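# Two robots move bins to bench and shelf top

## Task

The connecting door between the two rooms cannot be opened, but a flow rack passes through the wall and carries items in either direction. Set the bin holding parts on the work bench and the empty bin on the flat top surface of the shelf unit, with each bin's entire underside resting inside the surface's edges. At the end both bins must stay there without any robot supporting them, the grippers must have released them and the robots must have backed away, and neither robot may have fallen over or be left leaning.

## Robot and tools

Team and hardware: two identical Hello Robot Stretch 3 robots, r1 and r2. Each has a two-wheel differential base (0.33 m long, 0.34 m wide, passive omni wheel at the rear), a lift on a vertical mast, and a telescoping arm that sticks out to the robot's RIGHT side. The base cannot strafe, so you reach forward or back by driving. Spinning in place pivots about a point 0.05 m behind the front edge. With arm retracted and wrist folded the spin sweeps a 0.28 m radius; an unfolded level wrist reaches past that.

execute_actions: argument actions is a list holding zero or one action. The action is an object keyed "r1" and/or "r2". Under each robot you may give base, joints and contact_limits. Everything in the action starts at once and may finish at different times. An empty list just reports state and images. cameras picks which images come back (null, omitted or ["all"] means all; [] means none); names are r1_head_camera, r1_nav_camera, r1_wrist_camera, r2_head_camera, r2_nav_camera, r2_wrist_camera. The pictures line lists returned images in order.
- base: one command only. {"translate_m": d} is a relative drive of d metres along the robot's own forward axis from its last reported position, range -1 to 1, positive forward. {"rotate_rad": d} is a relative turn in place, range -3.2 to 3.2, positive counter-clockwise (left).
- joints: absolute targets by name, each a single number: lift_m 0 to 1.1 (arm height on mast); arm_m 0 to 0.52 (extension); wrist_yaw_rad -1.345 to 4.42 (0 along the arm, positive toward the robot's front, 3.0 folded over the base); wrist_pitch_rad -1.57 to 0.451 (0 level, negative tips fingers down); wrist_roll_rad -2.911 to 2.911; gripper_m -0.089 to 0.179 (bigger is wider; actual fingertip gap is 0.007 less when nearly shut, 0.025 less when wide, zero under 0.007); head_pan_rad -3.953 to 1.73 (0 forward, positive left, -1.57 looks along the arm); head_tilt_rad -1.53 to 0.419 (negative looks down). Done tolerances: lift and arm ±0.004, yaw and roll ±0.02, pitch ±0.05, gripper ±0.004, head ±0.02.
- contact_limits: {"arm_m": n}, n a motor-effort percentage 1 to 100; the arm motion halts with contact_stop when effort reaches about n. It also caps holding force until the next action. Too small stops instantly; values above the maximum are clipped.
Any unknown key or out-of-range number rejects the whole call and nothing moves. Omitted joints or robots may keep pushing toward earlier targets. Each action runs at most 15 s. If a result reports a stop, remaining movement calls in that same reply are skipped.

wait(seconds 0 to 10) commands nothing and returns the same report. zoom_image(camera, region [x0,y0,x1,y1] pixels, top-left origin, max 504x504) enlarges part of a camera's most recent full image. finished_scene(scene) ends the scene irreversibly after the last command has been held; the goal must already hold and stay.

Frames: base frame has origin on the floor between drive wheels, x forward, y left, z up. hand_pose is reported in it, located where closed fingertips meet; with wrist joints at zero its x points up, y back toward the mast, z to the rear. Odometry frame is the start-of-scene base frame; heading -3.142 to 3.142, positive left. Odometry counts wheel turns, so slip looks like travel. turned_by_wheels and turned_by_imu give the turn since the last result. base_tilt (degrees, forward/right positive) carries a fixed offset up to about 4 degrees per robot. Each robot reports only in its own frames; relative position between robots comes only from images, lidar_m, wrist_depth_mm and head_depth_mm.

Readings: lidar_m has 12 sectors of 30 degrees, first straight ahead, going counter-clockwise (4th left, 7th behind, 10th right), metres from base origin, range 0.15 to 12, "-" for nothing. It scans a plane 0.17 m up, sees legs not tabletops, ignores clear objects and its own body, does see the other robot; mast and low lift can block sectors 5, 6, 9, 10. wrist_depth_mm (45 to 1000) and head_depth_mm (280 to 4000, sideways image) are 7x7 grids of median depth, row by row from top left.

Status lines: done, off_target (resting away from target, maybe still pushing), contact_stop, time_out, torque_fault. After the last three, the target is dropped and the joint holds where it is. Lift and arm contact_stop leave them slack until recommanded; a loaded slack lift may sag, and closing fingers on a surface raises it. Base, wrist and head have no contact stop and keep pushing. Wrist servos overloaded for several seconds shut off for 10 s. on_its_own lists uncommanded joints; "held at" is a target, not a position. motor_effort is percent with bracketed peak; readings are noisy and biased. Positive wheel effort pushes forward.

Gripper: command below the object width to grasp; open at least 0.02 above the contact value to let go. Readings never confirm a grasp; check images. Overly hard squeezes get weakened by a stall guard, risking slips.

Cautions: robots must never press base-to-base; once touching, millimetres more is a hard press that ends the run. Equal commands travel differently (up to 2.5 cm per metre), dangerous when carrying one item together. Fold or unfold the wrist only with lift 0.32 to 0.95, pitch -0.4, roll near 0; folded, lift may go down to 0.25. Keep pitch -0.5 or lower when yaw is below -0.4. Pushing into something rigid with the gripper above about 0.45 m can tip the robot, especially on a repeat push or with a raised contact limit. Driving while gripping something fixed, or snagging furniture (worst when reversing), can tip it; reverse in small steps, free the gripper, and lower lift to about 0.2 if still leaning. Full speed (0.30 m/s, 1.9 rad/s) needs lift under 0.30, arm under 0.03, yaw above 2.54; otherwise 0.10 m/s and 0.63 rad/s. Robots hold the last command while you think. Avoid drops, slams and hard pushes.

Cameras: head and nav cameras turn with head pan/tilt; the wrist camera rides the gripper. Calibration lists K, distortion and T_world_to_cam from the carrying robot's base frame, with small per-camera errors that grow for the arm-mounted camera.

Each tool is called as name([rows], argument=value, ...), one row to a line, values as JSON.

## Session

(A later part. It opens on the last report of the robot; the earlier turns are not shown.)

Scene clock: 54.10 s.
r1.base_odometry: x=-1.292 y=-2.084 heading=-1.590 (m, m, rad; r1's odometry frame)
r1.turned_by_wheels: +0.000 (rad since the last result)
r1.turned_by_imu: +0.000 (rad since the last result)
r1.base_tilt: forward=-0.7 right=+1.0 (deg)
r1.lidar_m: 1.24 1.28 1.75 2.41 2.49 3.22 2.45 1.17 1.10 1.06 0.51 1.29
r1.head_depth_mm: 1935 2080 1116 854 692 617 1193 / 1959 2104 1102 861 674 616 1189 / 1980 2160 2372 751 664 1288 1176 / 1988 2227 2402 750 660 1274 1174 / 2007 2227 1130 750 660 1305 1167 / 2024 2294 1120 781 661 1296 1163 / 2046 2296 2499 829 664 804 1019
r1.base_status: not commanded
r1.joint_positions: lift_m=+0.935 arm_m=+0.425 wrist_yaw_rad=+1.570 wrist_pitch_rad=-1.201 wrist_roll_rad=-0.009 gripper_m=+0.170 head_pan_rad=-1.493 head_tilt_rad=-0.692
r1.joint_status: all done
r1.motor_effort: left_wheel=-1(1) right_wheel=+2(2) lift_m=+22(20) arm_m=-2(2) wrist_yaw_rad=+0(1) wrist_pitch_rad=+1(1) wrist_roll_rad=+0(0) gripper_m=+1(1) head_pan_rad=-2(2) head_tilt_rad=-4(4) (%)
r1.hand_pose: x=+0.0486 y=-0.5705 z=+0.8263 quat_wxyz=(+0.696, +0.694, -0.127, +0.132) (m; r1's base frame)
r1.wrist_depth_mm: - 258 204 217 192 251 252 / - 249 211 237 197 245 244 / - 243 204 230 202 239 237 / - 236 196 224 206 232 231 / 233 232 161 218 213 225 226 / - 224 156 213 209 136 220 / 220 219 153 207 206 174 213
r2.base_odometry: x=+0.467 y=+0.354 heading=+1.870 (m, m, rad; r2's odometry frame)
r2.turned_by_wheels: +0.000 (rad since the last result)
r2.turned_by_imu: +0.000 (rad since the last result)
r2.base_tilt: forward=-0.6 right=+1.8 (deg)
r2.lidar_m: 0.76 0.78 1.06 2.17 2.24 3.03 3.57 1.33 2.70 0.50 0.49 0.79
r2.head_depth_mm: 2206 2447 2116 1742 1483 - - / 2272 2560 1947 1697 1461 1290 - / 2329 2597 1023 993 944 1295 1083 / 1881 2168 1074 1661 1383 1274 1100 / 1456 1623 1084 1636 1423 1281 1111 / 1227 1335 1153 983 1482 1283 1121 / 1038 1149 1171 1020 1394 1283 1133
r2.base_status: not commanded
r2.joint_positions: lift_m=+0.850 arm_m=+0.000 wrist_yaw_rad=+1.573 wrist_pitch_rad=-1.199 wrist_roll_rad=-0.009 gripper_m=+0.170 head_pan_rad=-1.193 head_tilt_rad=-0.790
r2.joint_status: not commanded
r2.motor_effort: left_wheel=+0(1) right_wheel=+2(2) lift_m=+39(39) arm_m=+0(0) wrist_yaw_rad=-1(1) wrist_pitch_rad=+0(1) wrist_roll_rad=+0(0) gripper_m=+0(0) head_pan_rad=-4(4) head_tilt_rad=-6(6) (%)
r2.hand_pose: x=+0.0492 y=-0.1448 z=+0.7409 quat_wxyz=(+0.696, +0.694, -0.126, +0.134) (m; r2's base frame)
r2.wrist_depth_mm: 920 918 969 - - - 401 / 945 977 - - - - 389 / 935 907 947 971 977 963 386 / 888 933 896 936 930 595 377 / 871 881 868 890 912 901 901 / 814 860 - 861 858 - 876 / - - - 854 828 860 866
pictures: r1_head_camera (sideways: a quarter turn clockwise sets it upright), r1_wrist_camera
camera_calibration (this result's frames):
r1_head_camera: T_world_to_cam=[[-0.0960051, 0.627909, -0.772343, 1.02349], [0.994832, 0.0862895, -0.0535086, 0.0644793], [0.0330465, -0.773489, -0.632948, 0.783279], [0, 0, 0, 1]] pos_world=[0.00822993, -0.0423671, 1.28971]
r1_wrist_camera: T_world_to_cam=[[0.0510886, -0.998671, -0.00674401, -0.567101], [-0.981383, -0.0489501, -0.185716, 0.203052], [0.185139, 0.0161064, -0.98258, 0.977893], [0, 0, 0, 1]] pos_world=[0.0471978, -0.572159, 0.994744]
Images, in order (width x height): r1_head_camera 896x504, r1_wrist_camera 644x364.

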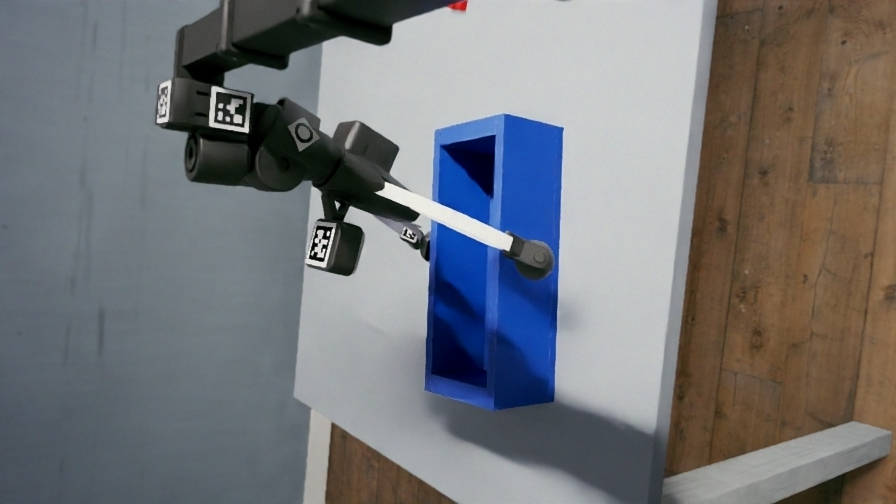

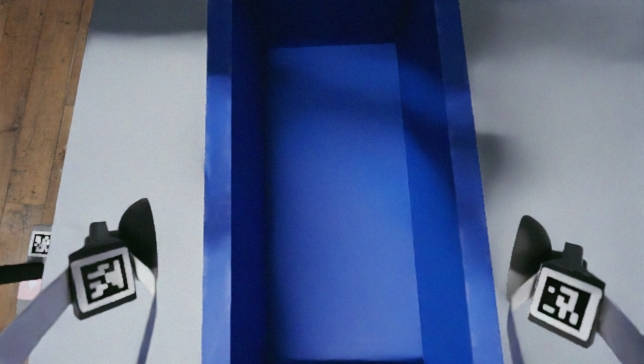

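execute_actions([
  {"r1":{"joints":{"arm_m":0.428,"lift_m":0.912}}},
], cameras=[])

execute_actions([
  {"r1":{"joints":{"gripper_m":0.07}}},
], cameras=[])

execute_actions([
  {"r1":{"joints":{"lift_m":0.98}}},
], cameras=["r1_wrist_camera","r1_head_camera"])

Scene clock: 56.67 s.
r1.base_odometry: x=-1.292 y=-2.084 heading=-1.590 (m, m, rad; r1's odometry frame)
r1.turned_by_wheels: +0.000 (rad since the last result)
r1.turned_by_imu: -0.001 (rad since the last result)
r1.base_tilt: forward=-0.7 right=+1.0 (deg)
r1.lidar_m: 1.24 1.28 1.75 2.41 2.49 3.22 2.44 1.17 1.11 1.06 0.51 1.29
r1.head_depth_mm: 1947 2116 - 839 690 616 1194 / 1958 2119 1118 862 669 616 1187 / 1961 2172 2357 743 662 1287 1185 / 1976 2241 2402 761 660 1278 1175 / 2022 2241 1122 747 654 1309 1176 / 2016 2282 1117 781 655 1294 1162 / 2049 2315 2529 833 665 805 1021
r1.base_status: not commanded
r1.joint_positions: lift_m=+0.912 arm_m=+0.428 wrist_yaw_rad=+1.570 wrist_pitch_rad=-1.201 wrist_roll_rad=-0.009 gripper_m=+0.170 head_pan_rad=-1.493 head_tilt_rad=-0.692
r1.joint_status: all done
r1.motor_effort: left_wheel=-1(1) right_wheel=+2(2) lift_m=+21(22) arm_m=+2(3) wrist_yaw_rad=+0(0) wrist_pitch_rad=+1(1) wrist_roll_rad=+0(1) gripper_m=+0(1) head_pan_rad=-2(2) head_tilt_rad=-4(4) (%)
r1.hand_pose: x=+0.0486 y=-0.5730 z=+0.8034 quat_wxyz=(+0.696, +0.694, -0.127, +0.132) (m; r1's base frame)
r1.wrist_depth_mm: - 231 178 216 170 227 226 / - 226 173 213 174 219 220 / 223 220 169 206 178 213 213 / 215 212 166 201 182 208 206 / 209 119 163 196 185 118 204 / - 116 160 191 188 114 196 / 197 196 157 186 184 112 192
r2.base_odometry: x=+0.467 y=+0.354 heading=+1.870 (m, m, rad; r2's odometry frame)
r2.turned_by_wheels: +0.000 (rad since the last result)
r2.turned_by_imu: +0.000 (rad since the last result)
r2.base_tilt: forward=-0.7 right=+2.0 (deg)
r2.lidar_m: 0.76 0.78 1.06 2.17 2.24 3.04 3.56 1.33 2.69 0.50 0.48 0.79
r2.head_depth_mm: 2191 2476 2154 1732 1492 - - / 2266 2528 1957 1696 1466 1292 - / 2361 2617 1026 993 944 1295 1090 / 1880 2167 1077 1675 1382 1268 1101 / 1453 1622 1084 1632 1421 1278 1125 / 1228 1337 1156 992 1493 1275 1125 / 1037 1148 1167 1020 1400 1293 1134
r2.base_status: not commanded
r2.joint_positions: lift_m=+0.850 arm_m=+0.000 wrist_yaw_rad=+1.573 wrist_pitch_rad=-1.199 wrist_roll_rad=-0.009 gripper_m=+0.170 head_pan_rad=-1.193 head_tilt_rad=-0.790
r2.joint_status: not commanded
r2.motor_effort: left_wheel=+0(1) right_wheel=+2(2) lift_m=+39(39) arm_m=+0(0) wrist_yaw_rad=-1(1) wrist_pitch_rad=+0(1) wrist_roll_rad=+0(0) gripper_m=+0(0) head_pan_rad=-4(4) head_tilt_rad=-6(6) (%)
r2.hand_pose: x=+0.0492 y=-0.1448 z=+0.7409 quat_wxyz=(+0.696, +0.694, -0.126, +0.134) (m; r2's base frame)
r2.wrist_depth_mm: 894 970 955 - - - 409 / 986 961 - - - - 395 / 921 927 967 947 964 981 385 / 892 920 933 914 963 597 373 / 868 872 852 881 925 894 893 / 850 850 - 866 886 - 873 / - - - 822 835 815 843
pictures: none
No camera images: the call's "cameras" was empty. Leave "cameras" out to get every camera's image.

Scene clock: 58.53 s.
r1.base_odometry: x=-1.292 y=-2.084 heading=-1.590 (m, m, rad; r1's odometry frame)
r1.turned_by_wheels: +0.000 (rad since the last result)
r1.turned_by_imu: -0.011 (rad since the last result)
r1.base_tilt: forward=-0.7 right=+0.9 (deg)
r1.lidar_m: 1.24 1.28 1.73 2.41 2.49 3.24 2.44 1.17 1.11 1.06 0.51 1.29
r1.head_depth_mm: 1945 2135 - 839 691 618 1192 / 1968 2114 1110 865 684 1284 1186 / 1970 2171 - 744 665 1284 1181 / 2011 2236 2369 760 656 1286 1179 / 2004 2245 1127 747 657 1311 1167 / 2028 2248 1120 755 654 1303 1163 / 2033 2282 2520 831 664 809 1027
r1.base_status: not commanded
r1.joint_positions: lift_m=+0.913 arm_m=+0.428 wrist_yaw_rad=+1.574 wrist_pitch_rad=-1.159 wrist_roll_rad=-0.015 gripper_m=+0.074 head_pan_rad=-1.493 head_tilt_rad=-0.692
r1.joint_status: all done
r1.on_its_own: wrist_pitch_rad is at rest, and its effort (-22) is outside its rest range (-20 to +32)
r1.motor_effort: left_wheel=-2(5) right_wheel=+5(12) lift_m=+14(21) arm_m=+2(2) wrist_yaw_rad=-2(2) wrist_pitch_rad=-22(22) wrist_roll_rad=+4(4) gripper_m=-6(100) head_pan_rad=-2(2) head_tilt_rad=-4(4) (%)
r1.hand_pose: x=+0.0592 y=-0.5727 z=+0.8069 quat_wxyz=(+0.693, +0.691, -0.138, +0.151) (m; r1's base frame)
r1.wrist_depth_mm: - 247 180 211 168 244 242 / - 237 176 226 171 235 234 / - 227 172 218 176 227 227 / 222 219 169 210 179 216 218 / 214 213 166 202 182 211 210 / 209 122 162 196 186 120 205 / 199 197 159 190 188 196 197
r2.base_odometry: x=+0.467 y=+0.354 heading=+1.870 (m, m, rad; r2's odometry frame)
r2.turned_by_wheels: +0.000 (rad since the last result)
r2.turned_by_imu: +0.000 (rad since the last result)
r2.base_tilt: forward=-0.7 right=+1.9 (deg)
r2.lidar_m: 0.76 0.78 1.06 2.17 2.24 3.04 3.54 1.33 2.70 0.50 0.48 0.79
r2.head_depth_mm: 2184 2465 2138 1738 1494 - - / 2280 2535 1948 1682 1467 1285 - / 2338 2588 1018 997 946 1292 1090 / 1885 2150 1068 1671 1379 1277 1097 / 1461 1628 1091 1627 1415 1273 1120 / 1231 1331 1149 990 1492 1289 1125 / 1035 1149 1168 1021 1392 1287 1132
r2.base_status: not commanded
r2.joint_positions: lift_m=+0.850 arm_m=+0.000 wrist_yaw_rad=+1.573 wrist_pitch_rad=-1.199 wrist_roll_rad=-0.009 gripper_m=+0.170 head_pan_rad=-1.193 head_tilt_rad=-0.790
r2.joint_status: not commanded
r2.motor_effort: left_wheel=-1(1) right_wheel=+2(2) lift_m=+39(39) arm_m=+0(0) wrist_yaw_rad=-2(2) wrist_pitch_rad=+0(1) wrist_roll_rad=+0(0) gripper_m=+0(0) head_pan_rad=-4(4) head_tilt_rad=-6(6) (%)
r2.hand_pose: x=+0.0492 y=-0.1448 z=+0.7409 quat_wxyz=(+0.696, +0.694, -0.126, +0.134) (m; r2's base frame)
r2.wrist_depth_mm: 907 952 974 - - - 403 / 952 976 - - - - 392 / 916 965 946 954 982 - 387 / 894 898 904 945 938 588 377 / 861 872 860 882 865 867 908 / 832 837 - 830 878 - 888 / - - - 850 839 825 843
pictures: none
No camera images: the call's "cameras" was empty. Leave "cameras" out to get every camera's image.

Scene clock: 61.03 s.
r1.base_odometry: x=-1.292 y=-2.084 heading=-1.590 (m, m, rad; r1's odometry frame)
r1.turned_by_wheels: +0.000 (rad since the last result)
r1.turned_by_imu: +0.000 (rad since the last result)
r1.base_tilt: forward=-0.6 right=+1.0 (deg)
r1.lidar_m: 1.24 1.28 1.73 2.41 2.48 3.21 2.45 1.17 1.11 1.06 0.51 1.30
r1.head_depth_mm: 1942 2243 2296 867 688 617 1195 / 1920 - 1108 707 684 1292 1188 / 1967 2221 1051 685 660 1291 1181 / 1991 2223 1080 691 657 1281 1173 / 1997 2223 1120 696 656 1302 1173 / 2018 2272 1116 712 659 1298 1169 / 2028 2285 2527 826 665 806 1023
r1.base_status: not commanded
r1.joint_positions: lift_m=+0.980 arm_m=+0.428 wrist_yaw_rad=+1.572 wrist_pitch_rad=-1.208 wrist_roll_rad=-0.009 gripper_m=+0.078 head_pan_rad=-1.493 head_tilt_rad=-0.693
r1.joint_status: all done
r1.on_its_own: gripper_m is held at +0.077, not at your +0.070, by its stall guard, which is not easing now
r1.motor_effort: left_wheel=+0(3) right_wheel=+1(8) lift_m=+37(39) arm_m=+1(3) wrist_yaw_rad=+0(2) wrist_pitch_rad=+4(22) wrist_roll_rad=+0(4) gripper_m=-21(25) head_pan_rad=-2(2) head_tilt_rad=-4(4) (%)
r1.hand_pose: x=+0.0470 y=-0.5730 z=+0.8702 quat_wxyz=(+0.696, +0.695, -0.124, +0.131) (m; r1's base frame)
r1.wrist_depth_mm: - 305 193 211 196 300 297 / - 297 178 235 171 289 289 / - 288 175 227 172 283 279 / - 282 174 218 177 276 274 / - 273 170 210 181 268 268 / - 265 167 203 186 - 260 / 963 262 165 196 191 255 254
r2.base_odometry: x=+0.467 y=+0.354 heading=+1.870 (m, m, rad; r2's odometry frame)
r2.turned_by_wheels: +0.000 (rad since the last result)
r2.turned_by_imu: +0.000 (rad since the last result)
r2.base_tilt: forward=-0.6 right=+1.9 (deg)
r2.lidar_m: 0.76 0.79 1.06 2.17 2.24 3.05 3.56 1.33 2.69 0.50 0.48 0.79
r2.head_depth_mm: 2186 2460 2132 1740 1497 - - / 2266 2566 1956 1686 1473 1288 - / 2368 2603 1019 999 943 1298 1089 / 1889 2157 1076 1674 1375 1281 1099 / 1458 1642 1084 1634 1409 1280 1115 / 1228 1337 1154 991 1482 1289 1126 / 1036 1148 1162 1021 1389 1291 1122
r2.base_status: not commanded
r2.joint_positions: lift_m=+0.850 arm_m=+0.000 wrist_yaw_rad=+1.573 wrist_pitch_rad=-1.199 wrist_roll_rad=-0.009 gripper_m=+0.170 head_pan_rad=-1.193 head_tilt_rad=-0.790
r2.joint_status: not commanded
r2.motor_effort: left_wheel=-1(0) right_wheel=+2(2) lift_m=+39(39) arm_m=+0(0) wrist_yaw_rad=-1(1) wrist_pitch_rad=-1(0) wrist_roll_rad=+0(0) gripper_m=+0(0) head_pan_rad=-4(4) head_tilt_rad=-6(6) (%)
r2.hand_pose: x=+0.0492 y=-0.1448 z=+0.7409 quat_wxyz=(+0.696, +0.694, -0.126, +0.134) (m; r2's base frame)
r2.wrist_depth_mm: 902 947 948 - - - 406 / 939 983 - - - - 390 / 930 937 949 937 938 969 381 / 880 899 904 918 904 591 381 / 850 853 884 897 903 894 893 / 838 860 - 853 855 - 888 / - - - 834 843 830 848
pictures: r1_head_camera (sideways: a quarter turn clockwise sets it upright), r1_wrist_camera
camera_calibration (this result's frames):
r1_head_camera: T_world_to_cam=[[-0.0958271, 0.628726, -0.7717, 1.02266], [0.994861, 0.0859655, -0.0534999, 0.0644677], [0.0327028, -0.772861, -0.633732, 0.784302], [0, 0, 0, 1]] pos_world=[0.00821287, -0.0423556, 1.28967]
r1_wrist_camera: T_world_to_cam=[[0.052384, -0.998602, -0.00704798, -0.569062], [-0.982532, -0.0502764, -0.179176, 0.203059], [0.178571, 0.0163108, -0.983792, 1.02285], [0, 0, 0, 1]] pos_world=[0.046671, -0.574741, 1.03864]
Images, in order (width x height): r1_head_camera 896x504, r1_wrist_camera 644x364.

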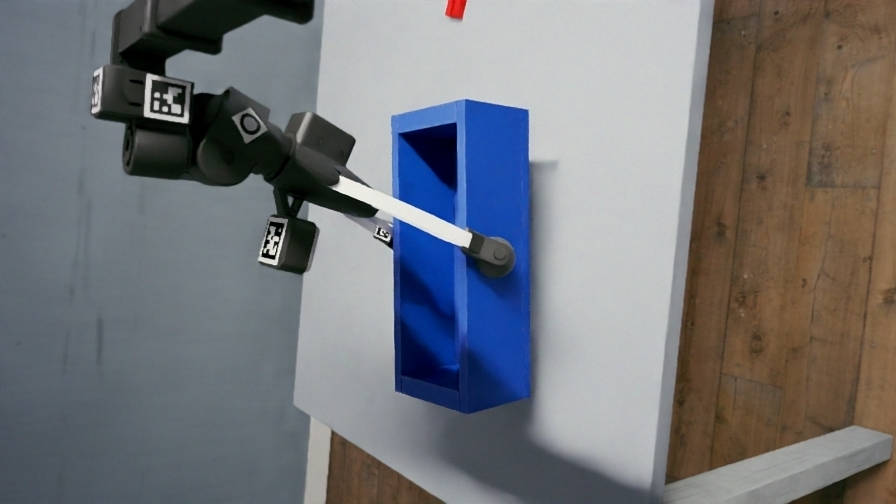

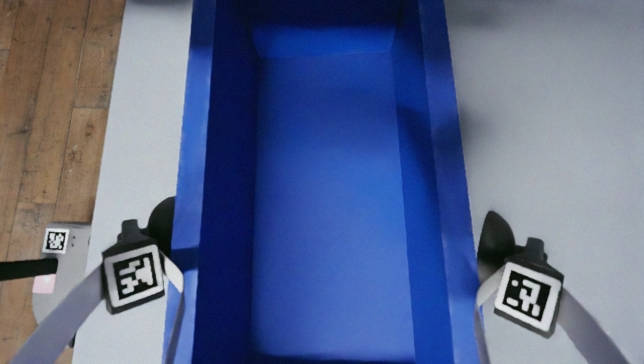

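execute_actions([
  {"r1":{"base":{"rotate_rad":-0.04},"joints":{"arm_m":0.35}}},
], cameras=[])

execute_actions([
  {"r1":{"base":{"translate_m":-1.0},"joints":{"arm_m":0.12}}},
], cameras=[])

execute_actions([
  {"r1":{"base":{"translate_m":-1.0},"joints":{"head_pan_rad":-2.3,"head_tilt_rad":-0.8}}},
], cameras=["r1_nav_camera","r1_head_camera"])

Scene clock: 63.27 s.
r1.base_odometry: x=-1.292 y=-2.084 heading=-1.630 (m, m, rad; r1's odometry frame)
r1.turned_by_wheels: -0.040 (rad since the last result)
r1.turned_by_imu: -0.040 (rad since the last result)
r1.base_tilt: forward=-0.6 right=+1.0 (deg)
r1.lidar_m: 1.24 1.27 1.67 2.41 2.46 3.25 2.45 1.17 1.12 1.06 0.51 1.31
r1.head_depth_mm: 1954 - 1171 855 689 1298 1195 / 1952 - 1107 831 629 1293 1185 / 1989 2181 - 656 585 1285 1178 / 1986 2201 2388 669 622 1277 1174 / 1995 2240 1118 673 592 1298 1177 / 2007 2235 1111 677 595 1296 1160 / 2009 2242 2449 829 665 1261 1024
r1.base_status: done
r1.joint_positions: lift_m=+0.980 arm_m=+0.350 wrist_yaw_rad=+1.572 wrist_pitch_rad=-1.210 wrist_roll_rad=-0.009 gripper_m=+0.078 head_pan_rad=-1.493 head_tilt_rad=-0.693
r1.joint_status: all done
r1.on_its_own: gripper_m is held at +0.077, not at your +0.070, by its stall guard, which is not easing now
r1.motor_effort: left_wheel=+1(6) right_wheel=-2(7) lift_m=+37(37) arm_m=-2(3) wrist_yaw_rad=+0(1) wrist_pitch_rad=+5(6) wrist_roll_rad=+0(1) gripper_m=-21(21) head_pan_rad=-2(2) head_tilt_rad=-4(4) (%)
r1.hand_pose: x=+0.0465 y=-0.4954 z=+0.8701 quat_wxyz=(+0.696, +0.695, -0.123, +0.130) (m; r1's base frame)
r1.wrist_depth_mm: - - 182 210 195 296 294 / - - 178 236 169 292 289 / - - 176 227 172 283 280 / - - 173 218 177 277 272 / - - 170 210 182 269 267 / - - 167 203 187 - 261 / - 550 164 196 190 254 254
r2.base_odometry: x=+0.467 y=+0.354 heading=+1.870 (m, m, rad; r2's odometry frame)
r2.turned_by_wheels: +0.000 (rad since the last result)
r2.turned_by_imu: +0.000 (rad since the last result)
r2.base_tilt: forward=-0.7 right=+1.9 (deg)
r2.lidar_m: 0.76 0.78 1.06 2.17 2.24 3.03 3.57 1.33 2.69 0.50 0.49 0.79
r2.head_depth_mm: 2193 2459 2163 1735 1491 - - / 2261 2527 1953 1685 1470 1290 - / 2372 2584 1013 996 942 1294 1082 / 1899 2124 1078 1681 1380 1280 1101 / 1460 1640 1077 1629 1425 1262 1127 / 1226 1334 1157 993 1496 1276 1122 / 1038 1156 1161 1014 1393 1292 1132
r2.base_status: not commanded
r2.joint_positions: lift_m=+0.850 arm_m=+0.000 wrist_yaw_rad=+1.573 wrist_pitch_rad=-1.199 wrist_roll_rad=-0.009 gripper_m=+0.170 head_pan_rad=-1.193 head_tilt_rad=-0.790
r2.joint_status: not commanded
r2.motor_effort: left_wheel=+0(1) right_wheel=+2(2) lift_m=+39(39) arm_m=+0(0) wrist_yaw_rad=-2(2) wrist_pitch_rad=+0(0) wrist_roll_rad=+0(0) gripper_m=+0(0) head_pan_rad=-4(4) head_tilt_rad=-7(6) (%)
r2.hand_pose: x=+0.0492 y=-0.1448 z=+0.7409 quat_wxyz=(+0.696, +0.694, -0.126, +0.134) (m; r2's base frame)
r2.wrist_depth_mm: 904 933 951 - - - 403 / 956 965 - - - - 396 / 902 952 960 942 966 948 385 / 912 910 919 901 937 599 378 / 856 893 879 868 897 879 884 / 844 854 - 843 850 - 868 / - - - 843 819 825 849
pictures: none
No camera images: the call's "cameras" was empty. Leave "cameras" out to get every camera's image.

Scene clock: 74.20 s.
r1.base_odometry: x=-1.233 y=-1.086 heading=-1.630 (m, m, rad; r1's odometry frame)
r1.turned_by_wheels: +0.000 (rad since the last result)
r1.turned_by_imu: +0.000 (rad since the last result)
r1.base_tilt: forward=-0.7 right=+0.9 (deg)
r1.lidar_m: 2.25 2.30 2.48 2.35 2.41 2.20 1.46 1.46 2.56 0.48 1.15 1.39
r1.head_depth_mm: 2014 2215 - - 1683 1392 1164 / 2016 2255 2458 - - 428 399 / 2019 2259 1209 855 - 469 404 / 2037 2284 1141 849 - 470 407 / 2029 2281 1122 817 634 471 432 / 2055 2316 1107 745 667 475 414 / 2064 2282 1097 747 664 464 416
r1.base_status: done
r1.joint_positions: lift_m=+0.980 arm_m=+0.120 wrist_yaw_rad=+1.572 wrist_pitch_rad=-1.210 wrist_roll_rad=-0.009 gripper_m=+0.078 head_pan_rad=-1.493 head_tilt_rad=-0.693
r1.joint_status: all done
r1.on_its_own: gripper_m is held at +0.077, not at your +0.070, by its stall guard, which is not easing now
r1.motor_effort: left_wheel=+2(3) right_wheel=-1(8) lift_m=+37(37) arm_m=-2(2) wrist_yaw_rad=-1(1) wrist_pitch_rad=+5(5) wrist_roll_rad=+0(0) gripper_m=-21(21) head_pan_rad=-2(2) head_tilt_rad=-4(4) (%)
r1.hand_pose: x=+0.0465 y=-0.2654 z=+0.8701 quat_wxyz=(+0.696, +0.695, -0.123, +0.130) (m; r1's base frame)
r1.wrist_depth_mm: - - 182 211 195 324 298 / - - 178 235 169 - 289 / - - 175 229 172 - 283 / - - 172 217 176 - 275 / - - 171 211 182 283 269 / - - 167 205 185 - 262 / - 976 164 196 190 380 253
r2.base_odometry: x=+0.467 y=+0.354 heading=+1.870 (m, m, rad; r2's odometry frame)
r2.turned_by_wheels: +0.000 (rad since the last result)
r2.turned_by_imu: +0.001 (rad since the last result)
r2.base_tilt: forward=-0.7 right=+2.1 (deg)
r2.lidar_m: 0.76 0.78 1.06 2.17 2.24 3.05 3.56 1.34 2.70 0.50 0.49 0.79
r2.head_depth_mm: 2184 2448 2119 1725 1495 - - / 2241 2557 1943 1705 1461 1286 - / 2359 2605 1017 991 945 1286 1084 / 1890 2141 1073 1662 1379 1273 1099 / 1457 1625 1083 1632 1422 1276 1121 / 1229 1335 1158 993 1487 1278 1128 / 1039 1153 1172 1020 1395 1286 1130
r2.base_status: not commanded
r2.joint_positions: lift_m=+0.850 arm_m=+0.000 wrist_yaw_rad=+1.573 wrist_pitch_rad=-1.199 wrist_roll_rad=-0.009 gripper_m=+0.170 head_pan_rad=-1.193 head_tilt_rad=-0.790
r2.joint_status: not commanded
r2.motor_effort: left_wheel=-1(0) right_wheel=+2(2) lift_m=+38(39) arm_m=+0(0) wrist_yaw_rad=-1(2) wrist_pitch_rad=+0(1) wrist_roll_rad=+0(0) gripper_m=+0(0) head_pan_rad=-5(4) head_tilt_rad=-7(6) (%)
r2.hand_pose: x=+0.0492 y=-0.1448 z=+0.7409 quat_wxyz=(+0.696, +0.694, -0.126, +0.134) (m; r2's base frame)
r2.wrist_depth_mm: 913 952 969 - - - 406 / 951 996 - - - - 395 / 951 949 952 956 996 987 383 / 929 902 900 917 919 600 378 / 893 857 866 910 884 912 896 / 838 856 - 824 855 - 876 / - - - 833 856 851 847
pictures: none
No camera images: the call's "cameras" was empty. Leave "cameras" out to get every camera's image.

Scene clock: 85.17 s.
r1.base_odometry: x=-1.174 y=-0.087 heading=-1.630 (m, m, rad; r1's odometry frame)
r1.turned_by_wheels: +0.000 (rad since the last result)
r1.turned_by_imu: +0.000 (rad since the last result)
r1.base_tilt: forward=-0.6 right=+0.9 (deg)
r1.lidar_m: 2.37 3.33 2.42 2.30 1.62 1.14 1.08 0.55 0.57 2.48 1.46 1.03
r1.head_depth_mm: 1018 1112 1223 1048 - - 1115 / 1102 1245 1277 - - - 1149 / 1208 1351 1316 - - 1278 1149 / 1334 1507 - - 1007 1210 1138 / 1460 1662 - - 1272 1289 1127 / 1672 1861 - 1663 1472 407 1122 / 1908 - 2098 1809 458 453 1063
r1.base_status: done
r1.joint_positions: lift_m=+0.980 arm_m=+0.120 wrist_yaw_rad=+1.572 wrist_pitch_rad=-1.210 wrist_roll_rad=-0.009 gripper_m=+0.078 head_pan_rad=-2.293 head_tilt_rad=-0.790
r1.joint_status: all done
r1.on_its_own: gripper_m is held at +0.077, not at your +0.070, by its stall guard, which is not easing now
r1.motor_effort: left_wheel=+2(4) right_wheel=-1(5) lift_m=+37(37) arm_m=-1(2) wrist_yaw_rad=+0(0) wrist_pitch_rad=+5(5) wrist_roll_rad=-1(0) gripper_m=-21(21) head_pan_rad=-1(28) head_tilt_rad=-5(17) (%)
r1.hand_pose: x=+0.0465 y=-0.2654 z=+0.8701 quat_wxyz=(+0.696, +0.695, -0.123, +0.130) (m; r1's base frame)
r1.wrist_depth_mm: - - 182 211 195 - - / - - 178 236 169 - - / - - 175 226 173 - - / - - 172 217 176 - - / - - 170 211 181 - - / - - 167 203 186 - - / 963 951 164 196 190 930 966
r2.base_odometry: x=+0.467 y=+0.354 heading=+1.870 (m, m, rad; r2's odometry frame)
r2.turned_by_wheels: +0.000 (rad since the last result)
r2.turned_by_imu: +0.001 (rad since the last result)
r2.base_tilt: forward=-0.6 right=+2.1 (deg)
r2.lidar_m: 0.76 0.78 1.06 2.17 2.25 3.02 3.56 1.33 2.69 0.50 0.49 0.79
r2.head_depth_mm: 2166 2439 2148 1711 1494 - - / 2285 2518 1940 1700 1471 1297 - / 2341 2629 1017 994 943 1294 1090 / 1900 2133 1081 1662 1389 1267 1102 / 1461 1630 1087 1627 1414 1280 1121 / 1232 1340 1147 989 1489 1287 1125 / 1036 1151 1172 1016 1391 1290 1134
r2.base_status: not commanded
r2.joint_positions: lift_m=+0.850 arm_m=+0.000 wrist_yaw_rad=+1.573 wrist_pitch_rad=-1.199 wrist_roll_rad=-0.009 gripper_m=+0.170 head_pan_rad=-1.193 head_tilt_rad=-0.790
r2.joint_status: not commanded
r2.motor_effort: left_wheel=-1(1) right_wheel=+2(2) lift_m=+39(39) arm_m=+0(0) wrist_yaw_rad=-1(2) wrist_pitch_rad=+0(0) wrist_roll_rad=+0(0) gripper_m=+0(0) head_pan_rad=-4(4) head_tilt_rad=-6(6) (%)
r2.hand_pose: x=+0.0492 y=-0.1448 z=+0.7409 quat_wxyz=(+0.696, +0.694, -0.126, +0.134) (m; r2's base frame)
r2.wrist_depth_mm: 907 963 971 - - - 402 / 931 995 - - - - 398 / 939 936 959 951 935 976 382 / 899 913 906 897 905 598 377 / 863 868 877 885 906 892 914 / 857 838 - 849 829 - 875 / - - - 834 834 843 856
pictures: r1_head_camera (sideways: a quarter turn clockwise sets it upright), r1_nav_camera (sideways: a quarter turn counterclockwise sets it upright)
camera_calibration (this result's frames):
r1_head_camera: T_world_to_cam=[[0.431633, 0.560974, -0.706401, 0.934331], [0.758474, -0.649592, -0.0524091, 0.0644828], [-0.488272, -0.513165, -0.705869, 0.881309], [0, 0, 0, 1]] pos_world=[-0.0218775, -0.0299905, 1.28548]
r1_nav_camera: T_world_to_cam=[[-0.494587, -0.527717, 0.690579, -0.850662], [-0.755096, 0.654346, -0.0407636, 0.106749], [-0.430366, -0.541614, -0.722108, 0.891815], [0, 0, 0, 1]] pos_world=[0.0436865, -0.0357401, 1.23579]
Images, in order (width x height): r1_head_camera 896x504, r1_nav_camera 672x504.

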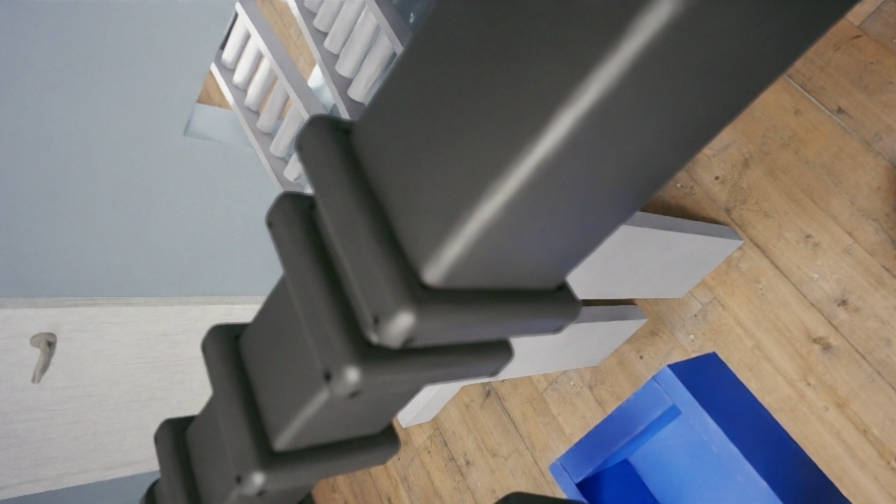

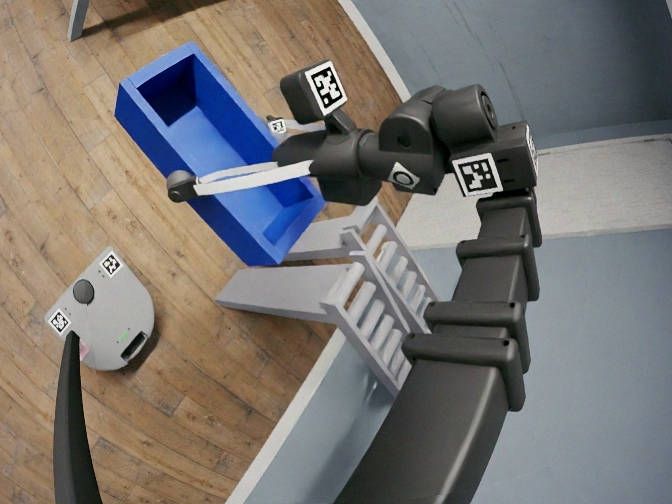

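execute_actions([
  {"r1":{"base":{"rotate_rad":0.055}}},
], cameras=[])

execute_actions([
  {"r1":{"base":{"translate_m":-0.66},"joints":{"arm_m":0.26,"lift_m":0.92,"head_pan_rad":-1.3,"head_tilt_rad":-0.95}}},
], cameras=["r1_nav_camera","r1_head_camera","r1_wrist_camera"])

Scene clock: 86.57 s.
r1.base_odometry: x=-1.174 y=-0.087 heading=-1.575 (m, m, rad; r1's odometry frame)
r1.turned_by_wheels: +0.055 (rad since the last result)
r1.turned_by_imu: +0.054 (rad since the last result)
r1.base_tilt: forward=-0.7 right=+0.9 (deg)
r1.lidar_m: 2.37 3.27 2.38 2.30 1.52 1.12 1.08 0.55 0.60 2.48 1.47 1.03
r1.head_depth_mm: 1059 1157 1267 1008 - - 1118 / 1152 1285 1289 - - - 1144 / 1274 1412 1504 - - 1253 1138 / 1395 1584 - - 1088 1223 1135 / 1583 1793 - - 1403 1300 1130 / 1826 2067 - 1760 1498 406 1125 / 2130 - 2106 1793 458 453 1068
r1.base_status: done
r1.joint_positions: lift_m=+0.980 arm_m=+0.120 wrist_yaw_rad=+1.572 wrist_pitch_rad=-1.210 wrist_roll_rad=-0.009 gripper_m=+0.078 head_pan_rad=-2.293 head_tilt_rad=-0.790
r1.joint_status: not commanded
r1.on_its_own: gripper_m is held at +0.077, not at your +0.070, by its stall guard, which is not easing now
r1.motor_effort: left_wheel=-2(6) right_wheel=+3(6) lift_m=+37(37) arm_m=-2(2) wrist_yaw_rad=+1(0) wrist_pitch_rad=+5(5) wrist_roll_rad=-1(0) gripper_m=-20(21) head_pan_rad=-2(2) head_tilt_rad=-5(4) (%)
r1.hand_pose: x=+0.0465 y=-0.2654 z=+0.8701 quat_wxyz=(+0.696, +0.695, -0.123, +0.130) (m; r1's base frame)
r1.wrist_depth_mm: - - 182 210 196 - - / - - 179 236 169 - - / - - 175 228 171 - - / - - 173 218 176 - - / - - 170 211 181 - - / - - 167 202 186 - 986 / 980 998 164 196 189 949 958
r2.base_odometry: x=+0.467 y=+0.354 heading=+1.870 (m, m, rad; r2's odometry frame)
r2.turned_by_wheels: +0.000 (rad since the last result)
r2.turned_by_imu: +0.000 (rad since the last result)
r2.base_tilt: forward=-0.4 right=+2.0 (deg)
r2.lidar_m: 0.76 0.78 1.06 2.17 2.24 3.03 3.55 1.33 2.69 0.49 0.49 0.79
r2.head_depth_mm: 2210 2440 2126 1719 1498 - - / 2248 2559 1940 1692 1461 1288 - / 2359 2607 1014 994 944 1301 1086 / 1881 2137 1077 1656 1380 1278 1104 / 1451 1625 1081 1634 1419 1279 1120 / 1226 1328 1150 989 1487 1275 1122 / 1038 1153 1158 1019 1391 1289 1128
r2.base_status: not commanded
r2.joint_positions: lift_m=+0.850 arm_m=+0.000 wrist_yaw_rad=+1.573 wrist_pitch_rad=-1.199 wrist_roll_rad=-0.009 gripper_m=+0.170 head_pan_rad=-1.193 head_tilt_rad=-0.790
r2.joint_status: not commanded
r2.motor_effort: left_wheel=+0(0) right_wheel=+2(2) lift_m=+39(39) arm_m=+0(0) wrist_yaw_rad=-1(1) wrist_pitch_rad=-1(1) wrist_roll_rad=+1(0) gripper_m=+0(0) head_pan_rad=-4(4) head_tilt_rad=-6(6) (%)
r2.hand_pose: x=+0.0492 y=-0.1448 z=+0.7409 quat_wxyz=(+0.696, +0.694, -0.126, +0.134) (m; r2's base frame)
r2.wrist_depth_mm: 910 940 975 - - - 399 / 953 982 - - - - 390 / 946 923 920 986 971 930 384 / 868 905 888 930 929 598 379 / 883 875 869 896 905 902 901 / 847 851 - 860 858 - 885 / - - - 822 853 857 830
pictures: none
No camera images: the call's "cameras" was empty. Leave "cameras" out to get every camera's image.

Scene clock: 94.13 s.
r1.base_odometry: x=-1.172 y=+0.573 heading=-1.575 (m, m, rad; r1's odometry frame)
r1.turned_by_wheels: +0.000 (rad since the last result)
r1.turned_by_imu: +0.000 (rad since the last result)
r1.base_tilt: forward=-0.7 right=+1.0 (deg)
r1.lidar_m: 3.04 3.27 2.38 1.58 0.58 0.43 0.41 0.43 0.59 0.74 0.40 1.63
r1.head_depth_mm: 2078 - - 591 641 1219 1110 / 2187 2339 2036 616 640 1235 1102 / 2245 2325 994 613 673 1234 1115 / 2307 2305 1811 623 1315 1228 1127 / 2389 2298 1876 591 860 1178 1090 / 2478 2275 1875 1553 1326 1221 1087 / 2541 2246 1866 1583 1372 1216 1088
r1.base_status: done
r1.joint_positions: lift_m=+0.920 arm_m=+0.260 wrist_yaw_rad=+1.571 wrist_pitch_rad=-1.210 wrist_roll_rad=-0.009 gripper_m=+0.078 head_pan_rad=-1.307 head_tilt_rad=-0.938
r1.joint_status: all done
r1.on_its_own: gripper_m is held at +0.077, not at your +0.070, by its stall guard, which is not easing now
r1.motor_effort: left_wheel=-2(6) right_wheel=+2(5) lift_m=+24(31) arm_m=+3(5) wrist_yaw_rad=+0(0) wrist_pitch_rad=+5(5) wrist_roll_rad=+0(1) gripper_m=-21(21) head_pan_rad=+3(31) head_tilt_rad=-6(20) (%)
r1.hand_pose: x=+0.0465 y=-0.4049 z=+0.8107 quat_wxyz=(+0.696, +0.695, -0.123, +0.130) (m; r1's base frame)
r1.wrist_depth_mm: - - 183 210 195 - 383 / - - 178 236 169 409 401 / - - 175 225 172 393 414 / - - 172 218 177 388 940 / 975 992 170 210 180 358 934 / 924 - 167 204 186 - 351 / 914 - 165 197 191 340 895
r2.base_odometry: x=+0.467 y=+0.354 heading=+1.870 (m, m, rad; r2's odometry frame)
r2.turned_by_wheels: +0.000 (rad since the last result)
r2.turned_by_imu: +0.000 (rad since the last result)
r2.base_tilt: forward=-0.6 right=+1.9 (deg)
r2.lidar_m: 0.76 0.78 1.06 2.17 2.24 3.04 3.55 1.33 2.69 0.49 0.49 0.79
r2.head_depth_mm: 2194 2466 2147 1748 1484 - - / 2272 2552 1955 1709 1457 1301 - / 2350 2605 1019 999 943 1299 1088 / 1899 2165 1078 1682 1383 1272 1101 / 1461 1625 1081 1630 1430 1279 1120 / 1221 1331 1148 992 1493 1291 1125 / 1037 1145 1167 1022 1396 1282 1123
r2.base_status: not commanded
r2.joint_positions: lift_m=+0.850 arm_m=+0.000 wrist_yaw_rad=+1.573 wrist_pitch_rad=-1.199 wrist_roll_rad=-0.009 gripper_m=+0.170 head_pan_rad=-1.193 head_tilt_rad=-0.790
r2.joint_status: not commanded
r2.motor_effort: left_wheel=-1(1) right_wheel=+2(1) lift_m=+39(39) arm_m=+0(0) wrist_yaw_rad=-1(1) wrist_pitch_rad=-1(1) wrist_roll_rad=+0(0) gripper_m=+0(0) head_pan_rad=-3(4) head_tilt_rad=-5(6) (%)
r2.hand_pose: x=+0.0492 y=-0.1448 z=+0.7409 quat_wxyz=(+0.696, +0.694, -0.126, +0.134) (m; r2's base frame)
r2.wrist_depth_mm: 918 942 955 - - - 403 / 976 - - - - - 395 / 927 950 959 934 986 984 389 / 871 901 884 921 897 601 376 / 872 877 906 878 885 888 894 / 842 848 - 850 866 - 897 / - - - 820 839 835 843
pictures: r1_head_camera (sideways: a quarter turn clockwise sets it upright), r1_nav_camera (sideways: a quarter turn counterclockwise sets it upright), r1_wrist_camera
camera_calibration (this result's frames):
r1_head_camera: T_world_to_cam=[[-0.254565, 0.76293, -0.594251, 0.792385], [0.958414, 0.281004, -0.0497972, 0.059853], [0.128995, -0.582215, -0.802737, 1.00351], [0, 0, 0, 1]] pos_world=[0.0149019, -0.0370958, 1.27941]
r1_nav_camera: T_world_to_cam=[[0.191419, -0.794619, 0.576142, -0.70574], [-0.964086, -0.262328, -0.0414947, 0.108968], [0.184111, -0.547507, -0.816296, 1.01054], [0, 0, 0, 1]] pos_world=[0.0540948, 0.0210692, 1.23603]
r1_wrist_camera: T_world_to_cam=[[0.0517139, -0.998636, -0.00715212, -0.401496], [-0.982925, -0.0496313, -0.177189, 0.199013], [0.176592, 0.0161931, -0.984151, 0.961929], [0, 0, 0, 1]] pos_world=[0.0465085, -0.406648, 0.979074]
Images, in order (width x height): r1_head_camera 896x504, r1_nav_camera 672x504, r1_wrist_camera 644x364.

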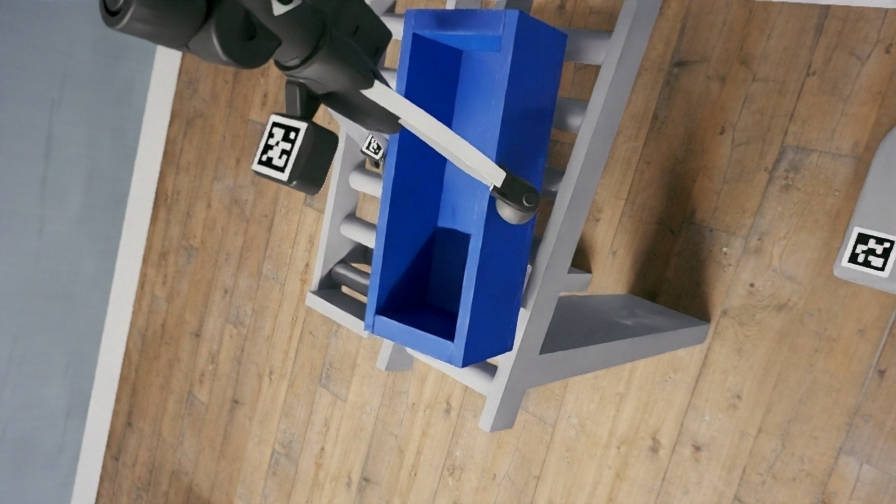

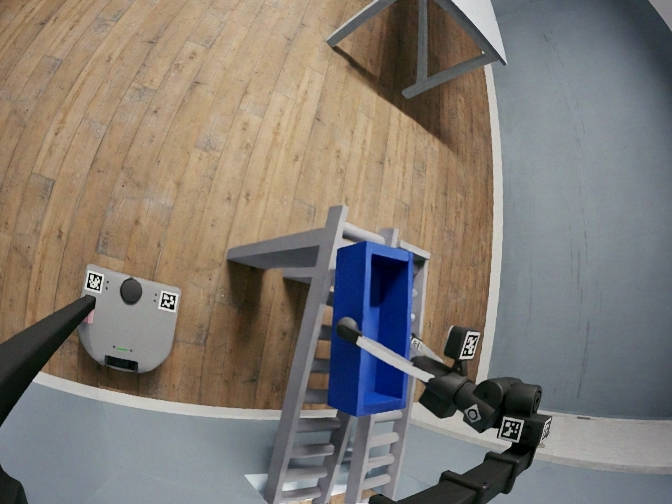

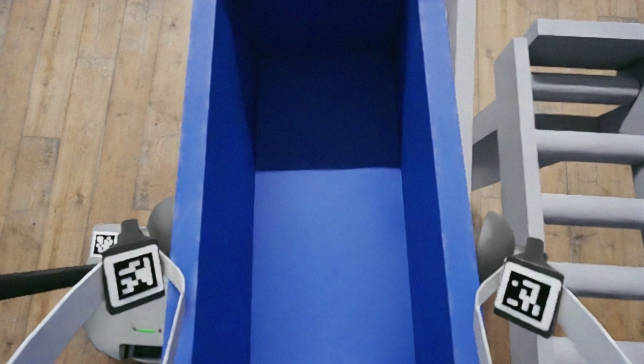

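execute_actions([
  {"r1":{"joints":{"arm_m":0.29,"wrist_pitch_rad":-1.08,"lift_m":0.905}}},
], cameras=["r1_head_camera","r1_wrist_camera"])

Scene clock: 96.47 s.
r1.base_odometry: x=-1.172 y=+0.573 heading=-1.575 (m, m, rad; r1's odometry frame)
r1.turned_by_wheels: +0.000 (rad since the last result)
r1.turned_by_imu: -0.001 (rad since the last result)
r1.base_tilt: forward=-0.7 right=+0.9 (deg)
r1.lidar_m: 3.03 3.26 2.38 1.59 0.58 0.43 0.41 0.43 0.59 0.74 0.40 1.63
r1.head_depth_mm: 2086 - - 807 721 1220 1106 / 2185 2337 - 633 670 1234 1109 / 2233 2335 1794 611 1315 1233 1121 / 2313 2302 993 637 1309 1224 1120 / 2379 2312 1870 612 869 1180 1093 / 2471 2265 1875 1549 1325 1216 1090 / 2576 2258 1857 1578 1366 1214 1089
r1.base_status: not commanded
r1.joint_positions: lift_m=+0.905 arm_m=+0.290 wrist_yaw_rad=+1.571 wrist_pitch_rad=-1.097 wrist_roll_rad=-0.009 gripper_m=+0.078 head_pan_rad=-1.307 head_tilt_rad=-0.939
r1.joint_status: all done
r1.on_its_own: gripper_m is held at +0.077, not at your +0.070, by its stall guard, which is not easing now
r1.motor_effort: left_wheel=-1(4) right_wheel=+2(3) lift_m=+24(27) arm_m=+2(3) wrist_yaw_rad=-1(1) wrist_pitch_rad=+9(10) wrist_roll_rad=+0(2) gripper_m=-18(20) head_pan_rad=+2(3) head_tilt_rad=-5(6) (%)
r1.hand_pose: x=+0.0740 y=-0.4350 z=+0.8049 quat_wxyz=(+0.688, +0.686, -0.163, +0.169) (m; r1's base frame)
r1.wrist_depth_mm: - - 189 212 185 - - / - - 187 231 186 408 407 / - - 187 225 187 407 404 / - - 160 218 188 382 379 / 986 980 159 214 188 354 377 / 922 - 159 208 188 - 881 / - - 159 204 188 317 329
r2.base_odometry: x=+0.467 y=+0.354 heading=+1.870 (m, m, rad; r2's odometry frame)
r2.turned_by_wheels: +0.000 (rad since the last result)
r2.turned_by_imu: +0.000 (rad since the last result)
r2.base_tilt: forward=-0.6 right=+1.9 (deg)
r2.lidar_m: 0.76 0.79 1.06 2.17 2.25 3.05 3.55 1.34 2.69 0.50 0.49 0.79
r2.head_depth_mm: 2184 2462 2145 1732 1490 - - / 2258 2563 1934 1709 1466 1291 - / 2351 2606 1023 994 943 1292 1088 / 1882 2153 1076 1671 1383 1278 1096 / 1467 1626 1082 1622 1421 1280 1119 / 1222 1332 1154 986 1488 1288 1124 / 1037 1149 1164 1016 1392 1282 1133
r2.base_status: not commanded
r2.joint_positions: lift_m=+0.850 arm_m=+0.000 wrist_yaw_rad=+1.573 wrist_pitch_rad=-1.199 wrist_roll_rad=-0.009 gripper_m=+0.170 head_pan_rad=-1.193 head_tilt_rad=-0.790
r2.joint_status: not commanded
r2.motor_effort: left_wheel=-1(1) right_wheel=+2(2) lift_m=+39(39) arm_m=+0(0) wrist_yaw_rad=-2(2) wrist_pitch_rad=+0(1) wrist_roll_rad=+0(0) gripper_m=+0(0) head_pan_rad=-4(4) head_tilt_rad=-6(6) (%)
r2.hand_pose: x=+0.0492 y=-0.1448 z=+0.7409 quat_wxyz=(+0.696, +0.694, -0.126, +0.134) (m; r2's base frame)
r2.wrist_depth_mm: 943 930 985 - - - 408 / 952 - - - - - 389 / 946 901 937 956 991 983 382 / 911 920 928 939 922 610 381 / 881 862 877 884 849 911 898 / 866 835 - 850 849 - 895 / - - - 826 834 851 865
pictures: r1_head_camera (sideways: a quarter turn clockwise sets it upright), r1_wrist_camera
camera_calibration (this result's frames):
r1_head_camera: T_world_to_cam=[[-0.254788, 0.763213, -0.593792, 0.791789], [0.958357, 0.281201, -0.049785, 0.0598374], [0.128978, -0.581749, -0.803077, 1.00395], [0, 0, 0, 1]] pos_world=[0.0149051, -0.0370818, 1.27939]
r1_wrist_camera: T_world_to_cam=[[0.0521067, -0.998641, -0.00125656, -0.437706], [-0.956728, -0.049559, -0.286733, 0.309818], [0.286281, 0.0161429, -0.95801, 0.922693], [0, 0, 0, 1]] pos_world=[0.0550694, -0.436651, 0.972234]
Images, in order (width x height): r1_head_camera 896x504, r1_wrist_camera 644x364.

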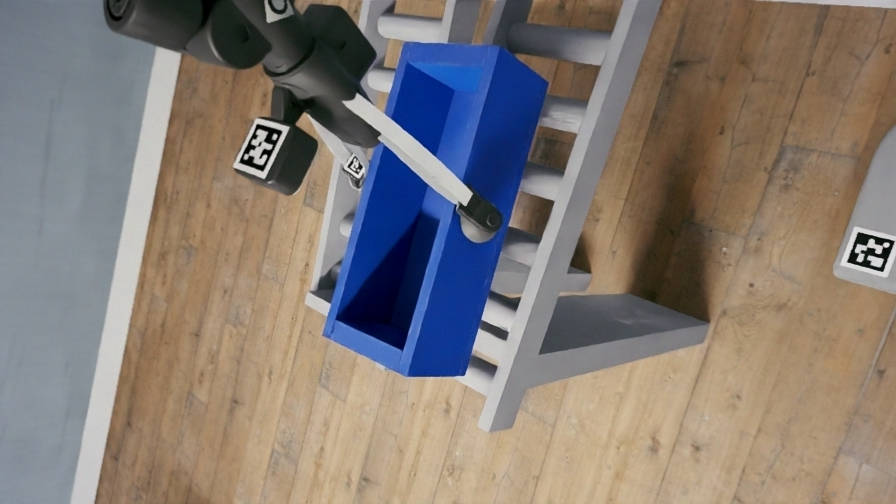

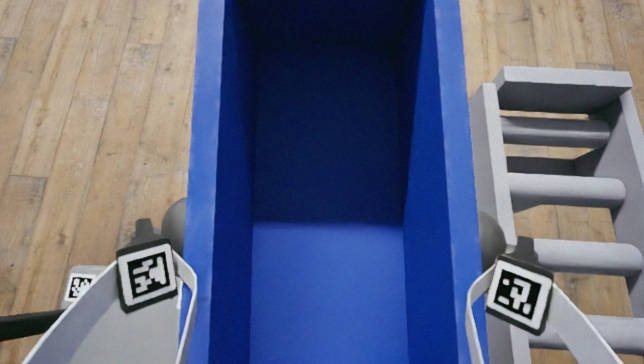

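execute_actions([
  {"r1":{"joints":{"lift_m":0.87}}},
], cameras=["r1_head_camera","r1_wrist_camera","r1_nav_camera"])

Scene clock: 97.70 s.
r1.base_odometry: x=-1.172 y=+0.573 heading=-1.575 (m, m, rad; r1's odometry frame)
r1.turned_by_wheels: +0.000 (rad since the last result)
r1.turned_by_imu: +0.000 (rad since the last result)
r1.base_tilt: forward=-0.7 right=+0.9 (deg)
r1.lidar_m: 3.03 3.23 2.38 1.59 0.58 0.43 0.41 0.43 0.59 0.74 0.40 1.64
r1.head_depth_mm: 2097 2318 - 826 721 1225 1113 / 2167 2320 2040 670 644 1241 1106 / 2245 2336 1895 656 668 1227 1121 / 2324 2325 1791 666 1323 1229 1117 / 2381 2296 1883 635 867 1190 1089 / 2487 2281 1868 1550 1324 1218 1086 / 2565 2247 1849 1576 1368 1210 1083
r1.base_status: not commanded
r1.joint_positions: lift_m=+0.870 arm_m=+0.290 wrist_yaw_rad=+1.571 wrist_pitch_rad=-1.097 wrist_roll_rad=-0.009 gripper_m=+0.078 head_pan_rad=-1.307 head_tilt_rad=-0.939
r1.joint_status: all done
r1.on_its_own: gripper_m is held at +0.077, not at your +0.070, by its stall guard, which is not easing now
r1.motor_effort: left_wheel=-2(1) right_wheel=+2(2) lift_m=+24(25) arm_m=+3(3) wrist_yaw_rad=+1(1) wrist_pitch_rad=+9(9) wrist_roll_rad=+0(0) gripper_m=-18(18) head_pan_rad=+3(3) head_tilt_rad=-5(5) (%)
r1.hand_pose: x=+0.0740 y=-0.4350 z=+0.7699 quat_wxyz=(+0.688, +0.686, -0.163, +0.169) (m; r1's base frame)
r1.wrist_depth_mm: - - 189 211 184 - - / - - 188 229 186 376 358 / - - 187 224 186 369 371 / 977 984 160 218 187 347 346 / 910 925 159 213 187 309 909 / 893 - 159 208 187 - 861 / - - 158 203 188 284 299
r2.base_odometry: x=+0.467 y=+0.354 heading=+1.870 (m, m, rad; r2's odometry frame)
r2.turned_by_wheels: +0.000 (rad since the last result)
r2.turned_by_imu: +0.000 (rad since the last result)
r2.base_tilt: forward=-0.4 right=+2.1 (deg)
r2.lidar_m: 0.76 0.78 1.06 2.17 2.24 3.03 3.56 1.33 2.68 0.49 0.48 0.79
r2.head_depth_mm: 2194 2464 2130 1742 1501 - - / 2279 2545 1950 1703 1463 1286 - / 2356 2609 1018 992 937 1294 1089 / 1891 2142 1076 1664 1378 1280 1104 / 1462 1626 1077 1637 1414 1284 1122 / 1225 1336 1152 996 1483 1277 1126 / 1040 1150 1176 1018 1390 1282 1129
r2.base_status: not commanded
r2.joint_positions: lift_m=+0.850 arm_m=+0.000 wrist_yaw_rad=+1.573 wrist_pitch_rad=-1.199 wrist_roll_rad=-0.009 gripper_m=+0.170 head_pan_rad=-1.193 head_tilt_rad=-0.790
r2.joint_status: not commanded
r2.motor_effort: left_wheel=-1(0) right_wheel=+2(2) lift_m=+39(39) arm_m=+0(0) wrist_yaw_rad=-2(2) wrist_pitch_rad=+0(0) wrist_roll_rad=+0(0) gripper_m=+0(0) head_pan_rad=-4(4) head_tilt_rad=-6(6) (%)
r2.hand_pose: x=+0.0492 y=-0.1448 z=+0.7409 quat_wxyz=(+0.696, +0.694, -0.126, +0.134) (m; r2's base frame)
r2.wrist_depth_mm: 907 938 944 - - - 403 / 971 976 - - - - 396 / 954 935 961 954 940 978 383 / 902 875 911 916 949 605 376 / 874 883 900 892 905 901 873 / 849 852 - 867 866 - 903 / - - - 828 866 834 860
pictures: r1_head_camera (sideways: a quarter turn clockwise sets it upright), r1_nav_camera (sideways: a quarter turn counterclockwise sets it upright), r1_wrist_camera
camera_calibration (this result's frames):
r1_head_camera: T_world_to_cam=[[-0.254789, 0.763213, -0.593792, 0.791789], [0.958357, 0.281201, -0.049785, 0.0598374], [0.128978, -0.581749, -0.803077, 1.00395], [0, 0, 0, 1]] pos_world=[0.0149051, -0.0370818, 1.27939]
r1_nav_camera: T_world_to_cam=[[0.191645, -0.794903, 0.575675, -0.705134], [-0.964046, -0.262476, -0.0414957, 0.108969], [0.184086, -0.547025, -0.816625, 1.01097], [0, 0, 0, 1]] pos_world=[0.0540812, 0.021114, 1.23603]
r1_wrist_camera: T_world_to_cam=[[0.0521067, -0.998641, -0.00125652, -0.43775], [-0.956728, -0.049559, -0.286734, 0.299784], [0.286282, 0.0161429, -0.958009, 0.889166], [0, 0, 0, 1]] pos_world=[0.0550695, -0.436652, 0.937238]
Images, in order (width x height): r1_head_camera 896x504, r1_nav_camera 672x504, r1_wrist_camera 644x364.

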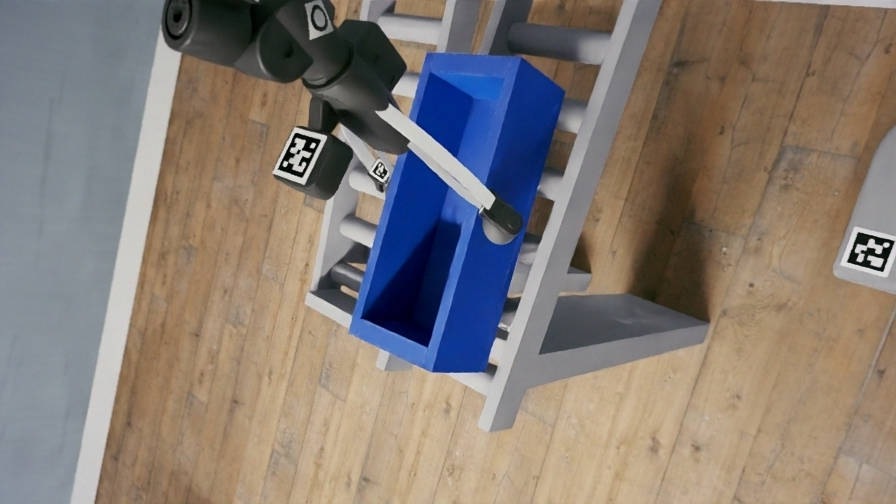

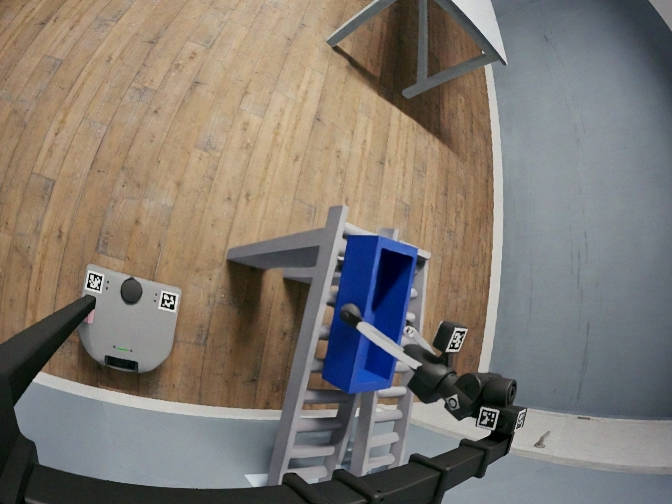

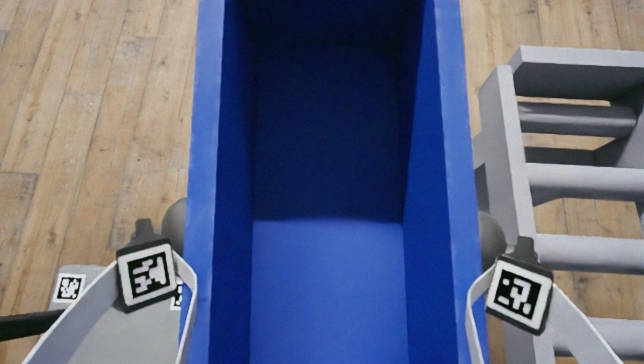

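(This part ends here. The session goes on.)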